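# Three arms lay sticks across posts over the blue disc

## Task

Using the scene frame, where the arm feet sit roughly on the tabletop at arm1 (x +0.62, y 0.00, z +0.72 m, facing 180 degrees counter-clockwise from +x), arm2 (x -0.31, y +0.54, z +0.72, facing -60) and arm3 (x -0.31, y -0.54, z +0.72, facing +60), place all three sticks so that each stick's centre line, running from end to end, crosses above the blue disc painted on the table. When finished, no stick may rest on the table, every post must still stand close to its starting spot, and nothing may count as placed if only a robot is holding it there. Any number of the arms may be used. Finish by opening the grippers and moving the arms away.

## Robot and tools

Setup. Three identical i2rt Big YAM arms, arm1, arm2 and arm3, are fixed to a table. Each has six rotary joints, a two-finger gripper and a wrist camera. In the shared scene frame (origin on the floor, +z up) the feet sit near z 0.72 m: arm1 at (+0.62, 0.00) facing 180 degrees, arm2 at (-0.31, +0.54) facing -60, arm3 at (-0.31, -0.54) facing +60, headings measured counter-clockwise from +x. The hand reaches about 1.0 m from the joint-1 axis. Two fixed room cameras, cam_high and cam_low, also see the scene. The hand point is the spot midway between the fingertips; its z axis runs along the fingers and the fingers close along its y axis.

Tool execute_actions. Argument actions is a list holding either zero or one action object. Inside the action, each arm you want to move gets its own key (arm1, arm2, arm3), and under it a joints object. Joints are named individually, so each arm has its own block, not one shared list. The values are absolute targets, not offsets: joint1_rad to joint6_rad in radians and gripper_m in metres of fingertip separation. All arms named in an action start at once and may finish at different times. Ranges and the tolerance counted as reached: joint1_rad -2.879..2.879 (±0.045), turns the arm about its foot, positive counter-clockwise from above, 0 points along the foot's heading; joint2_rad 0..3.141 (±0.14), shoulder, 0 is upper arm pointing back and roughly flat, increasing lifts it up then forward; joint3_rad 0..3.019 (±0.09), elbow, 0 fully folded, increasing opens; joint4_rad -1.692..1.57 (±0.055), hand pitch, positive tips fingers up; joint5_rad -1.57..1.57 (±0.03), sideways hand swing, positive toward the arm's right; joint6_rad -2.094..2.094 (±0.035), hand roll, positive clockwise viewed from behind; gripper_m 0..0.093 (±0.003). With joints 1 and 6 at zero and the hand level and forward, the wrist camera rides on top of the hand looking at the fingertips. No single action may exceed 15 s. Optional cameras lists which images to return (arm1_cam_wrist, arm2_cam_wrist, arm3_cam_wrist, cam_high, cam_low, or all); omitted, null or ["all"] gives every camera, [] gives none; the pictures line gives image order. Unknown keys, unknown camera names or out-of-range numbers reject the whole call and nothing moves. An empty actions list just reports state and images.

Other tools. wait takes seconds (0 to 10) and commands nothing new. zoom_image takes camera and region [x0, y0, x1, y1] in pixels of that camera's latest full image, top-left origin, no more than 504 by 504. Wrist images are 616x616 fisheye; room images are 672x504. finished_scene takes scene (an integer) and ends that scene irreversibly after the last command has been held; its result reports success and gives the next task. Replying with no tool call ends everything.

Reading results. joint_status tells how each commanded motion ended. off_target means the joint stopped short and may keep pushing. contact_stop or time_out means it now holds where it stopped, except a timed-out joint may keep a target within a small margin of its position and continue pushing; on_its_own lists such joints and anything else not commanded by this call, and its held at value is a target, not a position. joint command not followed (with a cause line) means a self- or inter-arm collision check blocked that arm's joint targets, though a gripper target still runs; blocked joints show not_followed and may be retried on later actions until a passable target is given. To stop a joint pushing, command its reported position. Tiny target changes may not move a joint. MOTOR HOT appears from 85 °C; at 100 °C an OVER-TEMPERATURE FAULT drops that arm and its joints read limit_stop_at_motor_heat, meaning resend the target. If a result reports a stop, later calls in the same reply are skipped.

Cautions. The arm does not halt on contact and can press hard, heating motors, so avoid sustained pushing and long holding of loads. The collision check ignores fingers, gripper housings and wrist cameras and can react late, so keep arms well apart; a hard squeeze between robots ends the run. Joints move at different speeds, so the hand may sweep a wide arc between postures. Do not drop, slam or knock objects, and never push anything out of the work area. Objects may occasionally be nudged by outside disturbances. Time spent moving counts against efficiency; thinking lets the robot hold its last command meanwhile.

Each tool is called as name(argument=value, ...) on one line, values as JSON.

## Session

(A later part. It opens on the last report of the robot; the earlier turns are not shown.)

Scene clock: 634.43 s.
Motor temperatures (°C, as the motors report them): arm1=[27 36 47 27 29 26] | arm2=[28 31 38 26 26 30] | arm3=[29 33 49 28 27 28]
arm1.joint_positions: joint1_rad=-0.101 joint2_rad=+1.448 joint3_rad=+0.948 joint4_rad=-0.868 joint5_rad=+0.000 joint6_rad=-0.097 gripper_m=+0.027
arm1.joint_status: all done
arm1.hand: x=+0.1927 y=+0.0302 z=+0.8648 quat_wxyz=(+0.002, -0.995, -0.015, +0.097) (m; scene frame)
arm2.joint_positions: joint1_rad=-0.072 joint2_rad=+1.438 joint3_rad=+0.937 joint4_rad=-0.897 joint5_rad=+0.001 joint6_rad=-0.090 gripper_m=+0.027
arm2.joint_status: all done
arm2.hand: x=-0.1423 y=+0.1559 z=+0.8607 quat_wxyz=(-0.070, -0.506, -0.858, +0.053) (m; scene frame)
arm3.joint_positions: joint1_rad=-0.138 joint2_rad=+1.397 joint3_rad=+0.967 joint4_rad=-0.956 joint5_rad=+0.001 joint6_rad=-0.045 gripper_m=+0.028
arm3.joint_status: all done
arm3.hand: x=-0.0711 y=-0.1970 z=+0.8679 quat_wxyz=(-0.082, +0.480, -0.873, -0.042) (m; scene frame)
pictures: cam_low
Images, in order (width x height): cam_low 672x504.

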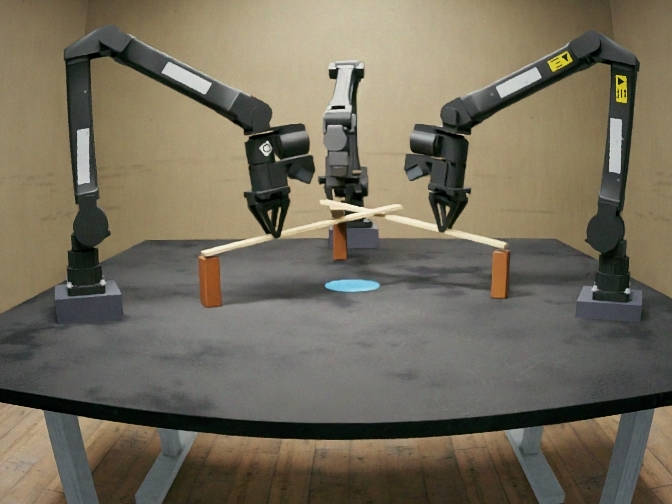

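Arm2's q3 lag is 0.053. Next step.

execute_actions(actions=[{"arm1":{"joints":{"joint2_rad":1.523,"joint3_rad":1.044,"joint4_rad":-0.93}},"arm2":{"joints":{"joint2_rad":1.498,"joint3_rad":1.04,"joint4_rad":-0.95}},"arm3":{"joints":{"joint2_rad":1.453,"joint3_rad":1.054,"joint4_rad":-1.011}}}])

zoom_image(camera="cam_low", region=[180, 170, 530, 320])

zoom_image(camera="cam_high", region=[240, 180, 430, 320])

Scene clock: 644.10 s.
Motor temperatures (°C, as the motors report them): arm1=[27 36 47 27 29 26] | arm2=[28 31 41 26 26 30] | arm3=[29 32 51 28 27 28]
arm1.joint_positions: joint1_rad=-0.101 joint2_rad=+1.519 joint3_rad=+1.003 joint4_rad=-0.920 joint5_rad=+0.000 joint6_rad=-0.096 gripper_m=+0.027
arm1.joint_status: all done
arm1.hand: x=+0.1851 y=+0.0306 z=+0.8541 quat_wxyz=(-0.001, -0.998, -0.014, +0.063) (m; scene frame)
arm2.joint_positions: joint1_rad=-0.072 joint2_rad=+1.491 joint3_rad=+0.994 joint4_rad=-0.941 joint5_rad=+0.001 joint6_rad=-0.090 gripper_m=+0.027
arm2.joint_status: all done
arm2.hand: x=-0.1377 y=+0.1456 z=+0.8590 quat_wxyz=(-0.054, -0.507, -0.860, +0.041) (m; scene frame)
arm3.joint_positions: joint1_rad=-0.138 joint2_rad=+1.448 joint3_rad=+1.007 joint4_rad=-1.002 joint5_rad=+0.001 joint6_rad=-0.045 gripper_m=+0.028
arm3.joint_status: all done
arm3.hand: x=-0.0687 y=-0.1936 z=+0.8616 quat_wxyz=(-0.056, +0.481, -0.874, -0.030) (m; scene frame)
pictures: arm1_cam_wrist, arm2_cam_wrist, arm3_cam_wrist, cam_high, cam_low
Images, in order (width x height): arm1_cam_wrist 616x616, arm2_cam_wrist 616x616, arm3_cam_wrist 616x616, cam_high 672x504, cam_low 672x504.

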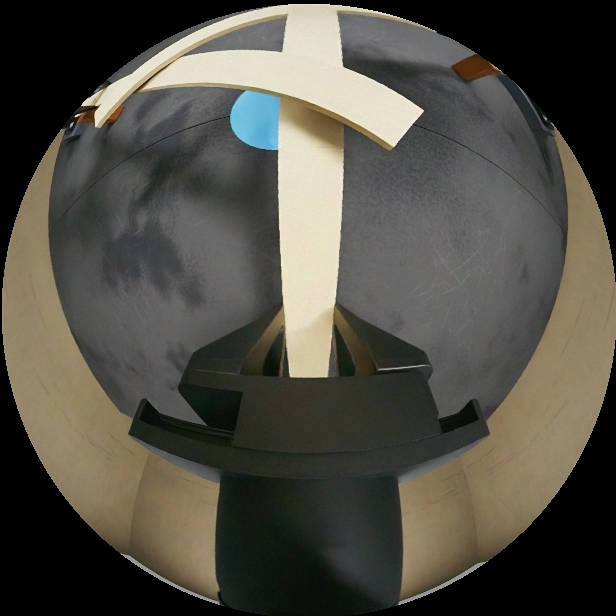

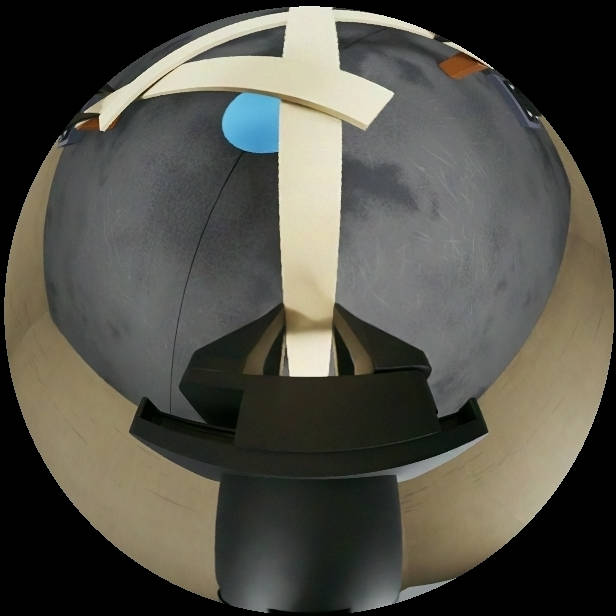

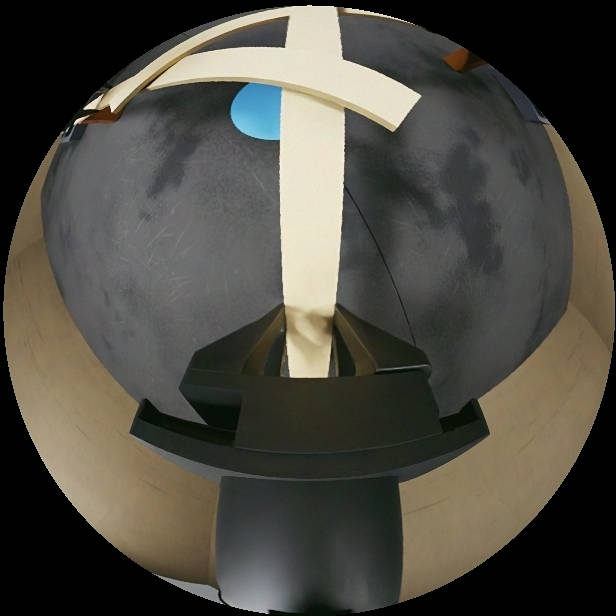

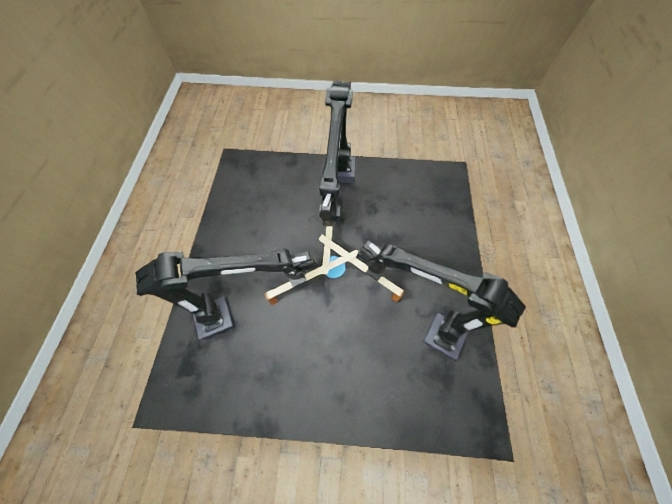

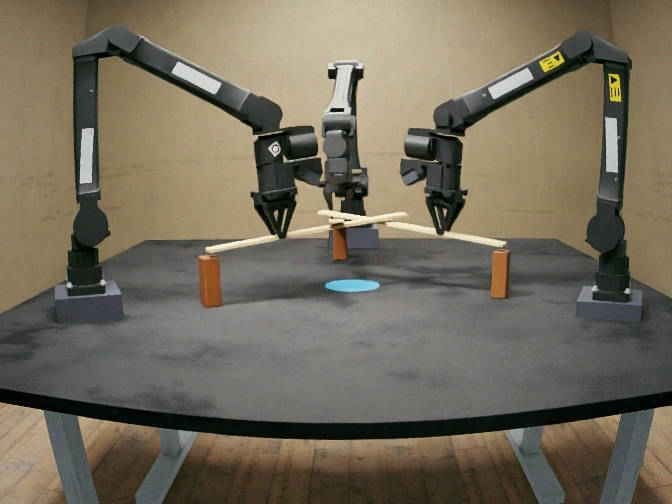

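Region (180, 170, 530, 320) of cam_low's 672x504 image, scaled by 1.440, with more detail than that image has; it fills the top 216 rows of this view, and the rest is white.

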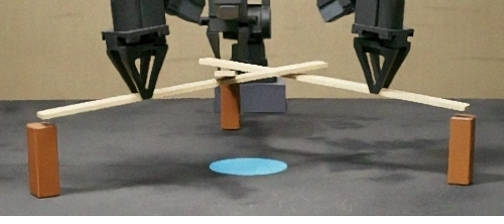

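Region (240, 180, 430, 320) of cam_high's 672x504 image, scaled by 2.653, with more detail than that image has; it fills the top 371 rows of this view, and the rest is white.

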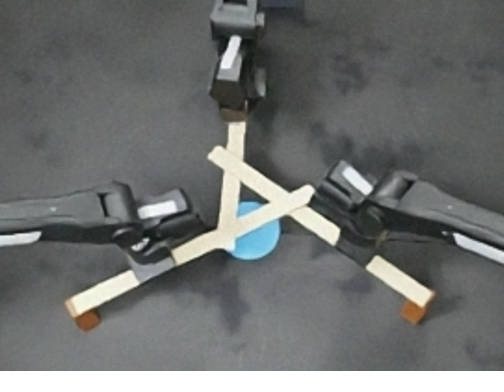

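execute_actions(actions=[{"arm1":{"joints":{"joint2_rad":1.545}},"arm2":{"joints":{"joint2_rad":1.533}},"arm3":{"joints":{"joint2_rad":1.48}}}], cameras=["cam_low","arm2_cam_wrist","arm3_cam_wrist"])

zoom_image(camera="cam_low", region=[180, 190, 360, 290])

zoom_image(camera="cam_low", region=[350, 190, 530, 290])

Scene clock: 657.80 s.
Motor temperatures (°C, as the motors report them): arm1=[27 36 47 27 29 26] | arm2=[28 31 42 26 26 30] | arm3=[29 32 51 28 27 28]
arm1.joint_positions: joint1_rad=-0.101 joint2_rad=+1.536 joint3_rad=+1.003 joint4_rad=-0.921 joint5_rad=+0.000 joint6_rad=-0.095 gripper_m=+0.027
arm1.joint_status: all done
arm1.hand: x=+0.1864 y=+0.0304 z=+0.8473 quat_wxyz=(-0.002, -0.998, -0.014, +0.054) (m; scene frame)
arm2.joint_positions: joint1_rad=-0.072 joint2_rad=+1.520 joint3_rad=+0.996 joint4_rad=-0.941 joint5_rad=+0.001 joint6_rad=-0.090 gripper_m=+0.027
arm2.joint_status: all done
arm2.hand: x=-0.1379 y=+0.1461 z=+0.8478 quat_wxyz=(-0.043, -0.507, -0.860, +0.033) (m; scene frame)
arm3.joint_positions: joint1_rad=-0.138 joint2_rad=+1.474 joint3_rad=+1.007 joint4_rad=-1.002 joint5_rad=+0.001 joint6_rad=-0.044 gripper_m=+0.028
arm3.joint_status: all done
arm3.hand: x=-0.0692 y=-0.1941 z=+0.8511 quat_wxyz=(-0.045, +0.481, -0.875, -0.024) (m; scene frame)
pictures: arm2_cam_wrist, arm3_cam_wrist, cam_low
Images, in order (width x height): arm2_cam_wrist 616x616, arm3_cam_wrist 616x616, cam_low 672x504.

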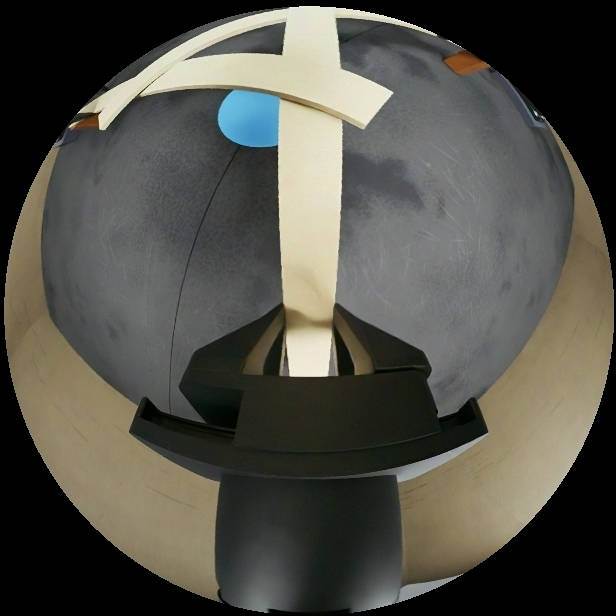

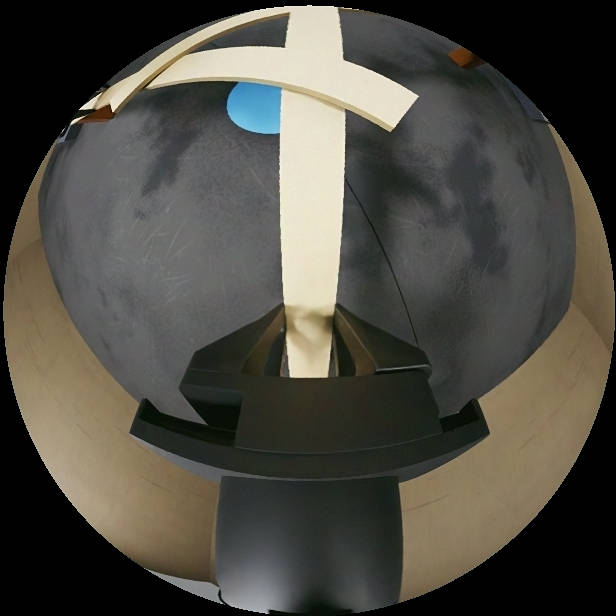

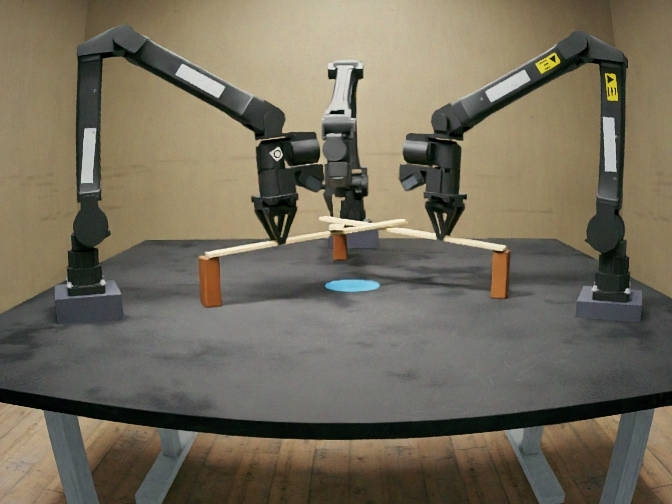

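Region (180, 190, 360, 290) of cam_low's 672x504 image, scaled by 2.800, with more detail than that image has.

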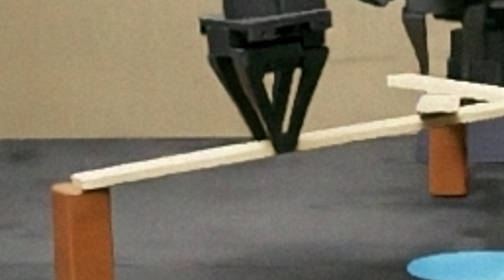

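Region (350, 190, 530, 290) of cam_low's 672x504 image, scaled by 2.800, with more detail than that image has.

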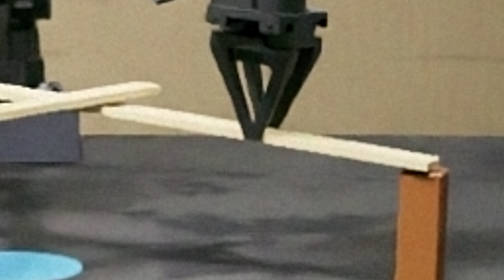

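execute_actions(actions=[{"arm1":{"joints":{"gripper_m":0.06}},"arm2":{"joints":{"gripper_m":0.06}},"arm3":{"joints":{"gripper_m":0.06}}}], cameras=["cam_low","arm1_cam_wrist"])

Scene clock: 666.07 s.
Motor temperatures (°C, as the motors report them): arm1=[27 36 47 27 29 26] | arm2=[28 31 43 26 26 30] | arm3=[29 32 52 28 27 28]
arm1.joint_positions: joint1_rad=-0.101 joint2_rad=+1.536 joint3_rad=+1.003 joint4_rad=-0.921 joint5_rad=+0.000 joint6_rad=-0.095 gripper_m=+0.060
arm1.joint_status: all done
arm1.hand: x=+0.1864 y=+0.0304 z=+0.8473 quat_wxyz=(-0.002, -0.998, -0.014, +0.054) (m; scene frame)
arm2.joint_positions: joint1_rad=-0.072 joint2_rad=+1.520 joint3_rad=+0.996 joint4_rad=-0.941 joint5_rad=+0.001 joint6_rad=-0.090 gripper_m=+0.060
arm2.joint_status: all done
arm2.hand: x=-0.1379 y=+0.1461 z=+0.8478 quat_wxyz=(-0.043, -0.507, -0.860, +0.033) (m; scene frame)
arm3.joint_positions: joint1_rad=-0.138 joint2_rad=+1.474 joint3_rad=+1.007 joint4_rad=-1.002 joint5_rad=+0.001 joint6_rad=-0.044 gripper_m=+0.060
arm3.joint_status: all done
arm3.hand: x=-0.0692 y=-0.1941 z=+0.8511 quat_wxyz=(-0.045, +0.481, -0.875, -0.024) (m; scene frame)
pictures: arm1_cam_wrist, cam_low
Images, in order (width x height): arm1_cam_wrist 616x616, cam_low 672x504.

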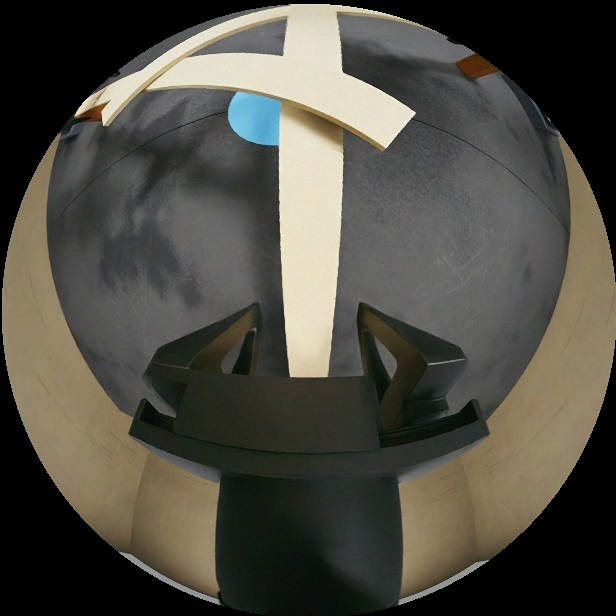

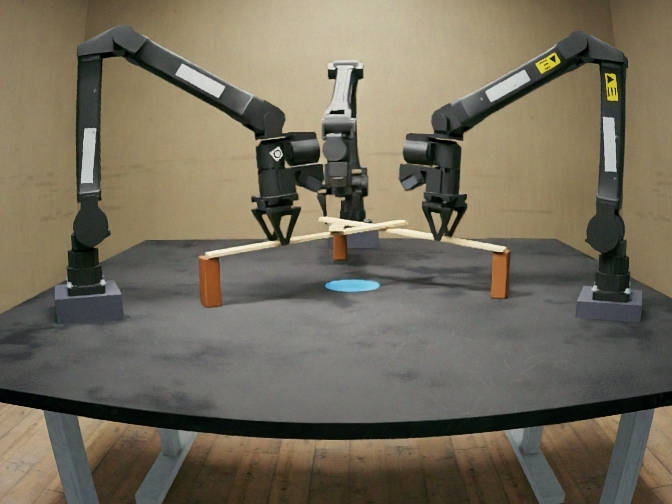

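Holds. Retreat by raising with shoulder.

execute_actions(actions=[{"arm1":{"joints":{"joint2_rad":0.9,"joint4_rad":-1.3}},"arm2":{"joints":{"joint2_rad":0.9,"joint4_rad":-1.3}},"arm3":{"joints":{"joint2_rad":0.9,"joint4_rad":-1.3}}}])

Scene clock: 684.10 s.
Motor temperatures (°C, as the motors report them): arm1=[27 36 47 27 29 26] | arm2=[28 31 43 26 26 30] | arm3=[29 32 52 28 27 28]
arm1.joint_positions: joint1_rad=-0.101 joint2_rad=+0.889 joint3_rad=+1.011 joint4_rad=-1.291 joint5_rad=+0.000 joint6_rad=-0.095 gripper_m=+0.060
arm1.joint_status: all done
arm1.hand: x=+0.3073 y=+0.0252 z=+1.0628 quat_wxyz=(+0.009, -0.981, -0.013, +0.195) (m; scene frame)
arm2.joint_positions: joint1_rad=-0.072 joint2_rad=+0.892 joint3_rad=+1.002 joint4_rad=-1.288 joint5_rad=+0.001 joint6_rad=-0.090 gripper_m=+0.060
arm2.joint_status: all done
arm2.hand: x=-0.1845 y=+0.2534 z=+1.0535 quat_wxyz=(-0.158, -0.498, -0.845, +0.116) (m; scene frame)
arm3.joint_positions: joint1_rad=-0.138 joint2_rad=+0.891 joint3_rad=+1.020 joint4_rad=-1.290 joint5_rad=+0.001 joint6_rad=-0.044 gripper_m=+0.060
arm3.joint_status: all done
arm3.hand: x=-0.1291 y=-0.2813 z=+1.0450 quat_wxyz=(-0.181, +0.471, -0.858, -0.091) (m; scene frame)
pictures: arm1_cam_wrist, arm2_cam_wrist, arm3_cam_wrist, cam_high, cam_low
Images, in order (width x height): arm1_cam_wrist 616x616, arm2_cam_wrist 616x616, arm3_cam_wrist 616x616, cam_high 672x504, cam_low 672x504.

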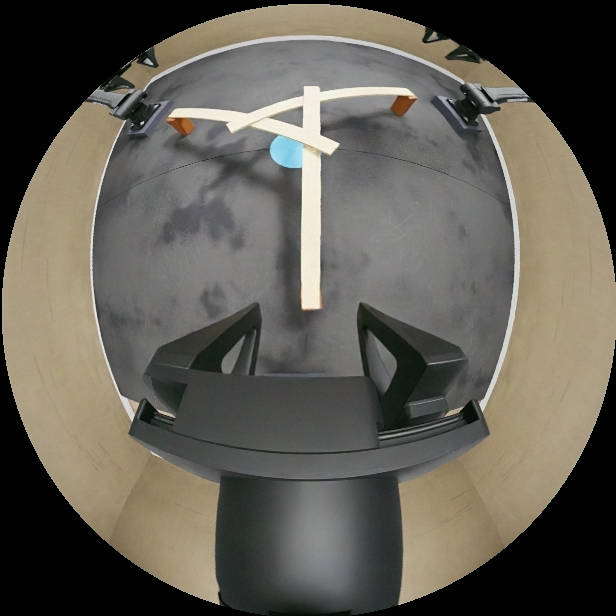

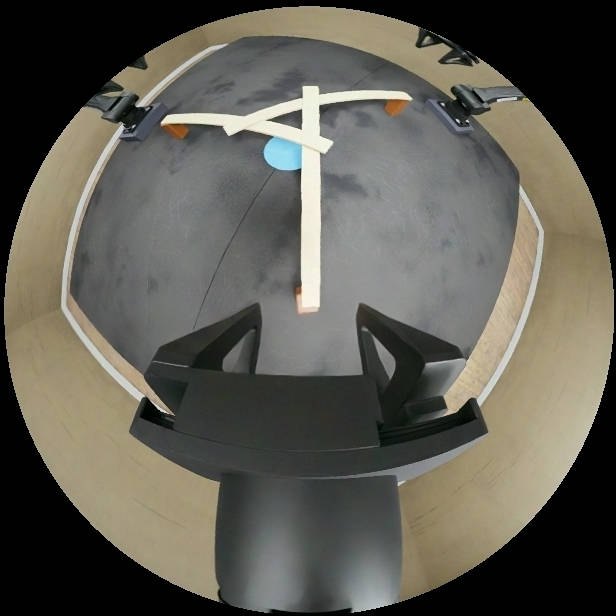

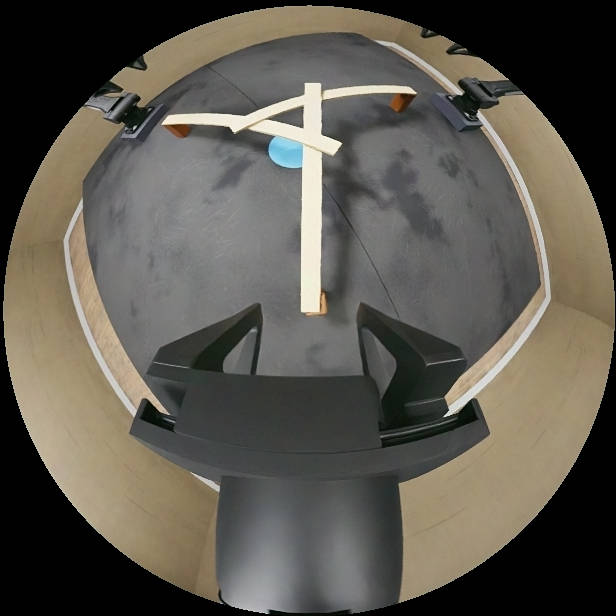

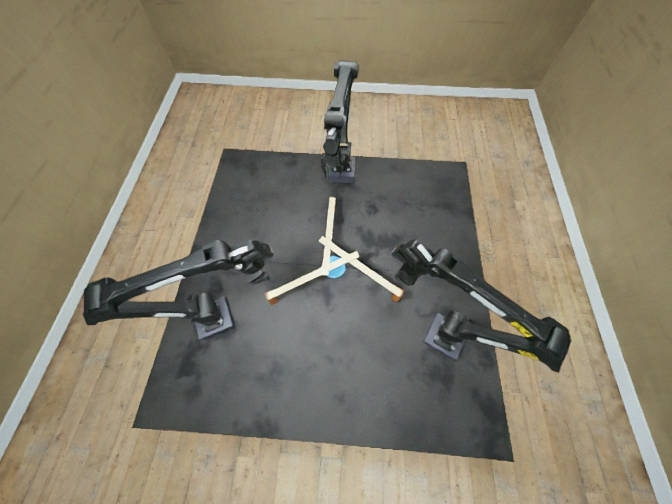

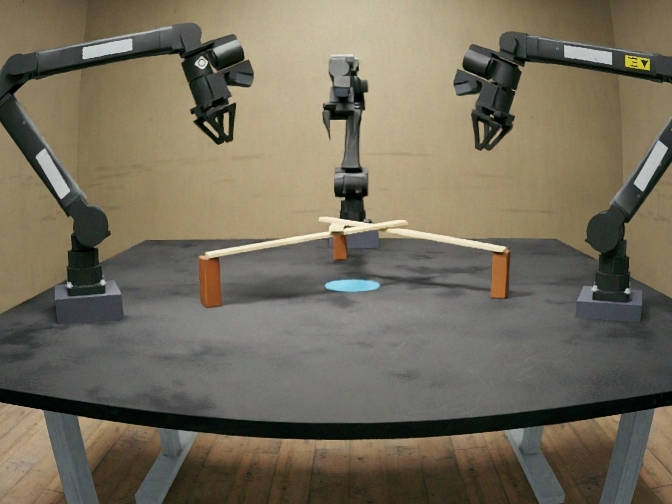

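zoom_image(camera="arm2_cam_wrist", region=[250, 120, 350, 190])

zoom_image(camera="arm1_cam_wrist", region=[250, 120, 350, 190])

zoom_image(camera="arm3_cam_wrist", region=[250, 120, 350, 190])

Region (250, 120, 350, 190) of arm2_cam_wrist's 616x616 image, scaled by 5.040, with more detail than that image has; it fills the top 353 rows of this view, and the rest is white.

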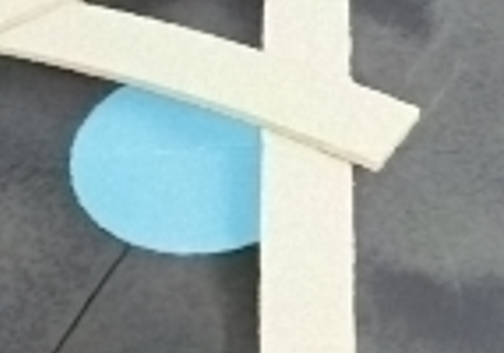

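Region (250, 120, 350, 190) of arm1_cam_wrist's 616x616 image, scaled by 5.040, with more detail than that image has; it fills the top 353 rows of this view, and the rest is white.

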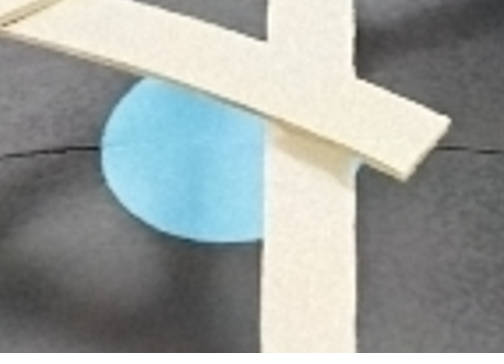

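Region (250, 120, 350, 190) of arm3_cam_wrist's 616x616 image, scaled by 5.040, with more detail than that image has; it fills the top 353 rows of this view, and the rest is white.

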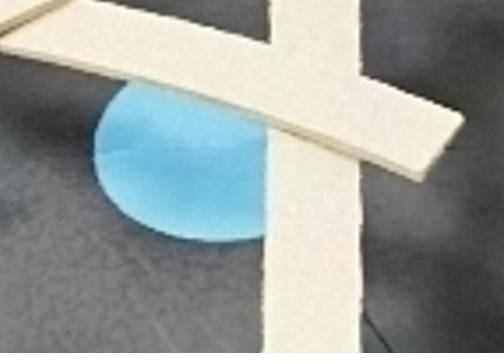

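finished_scene(scene=1)

The scene is finished: the task was done.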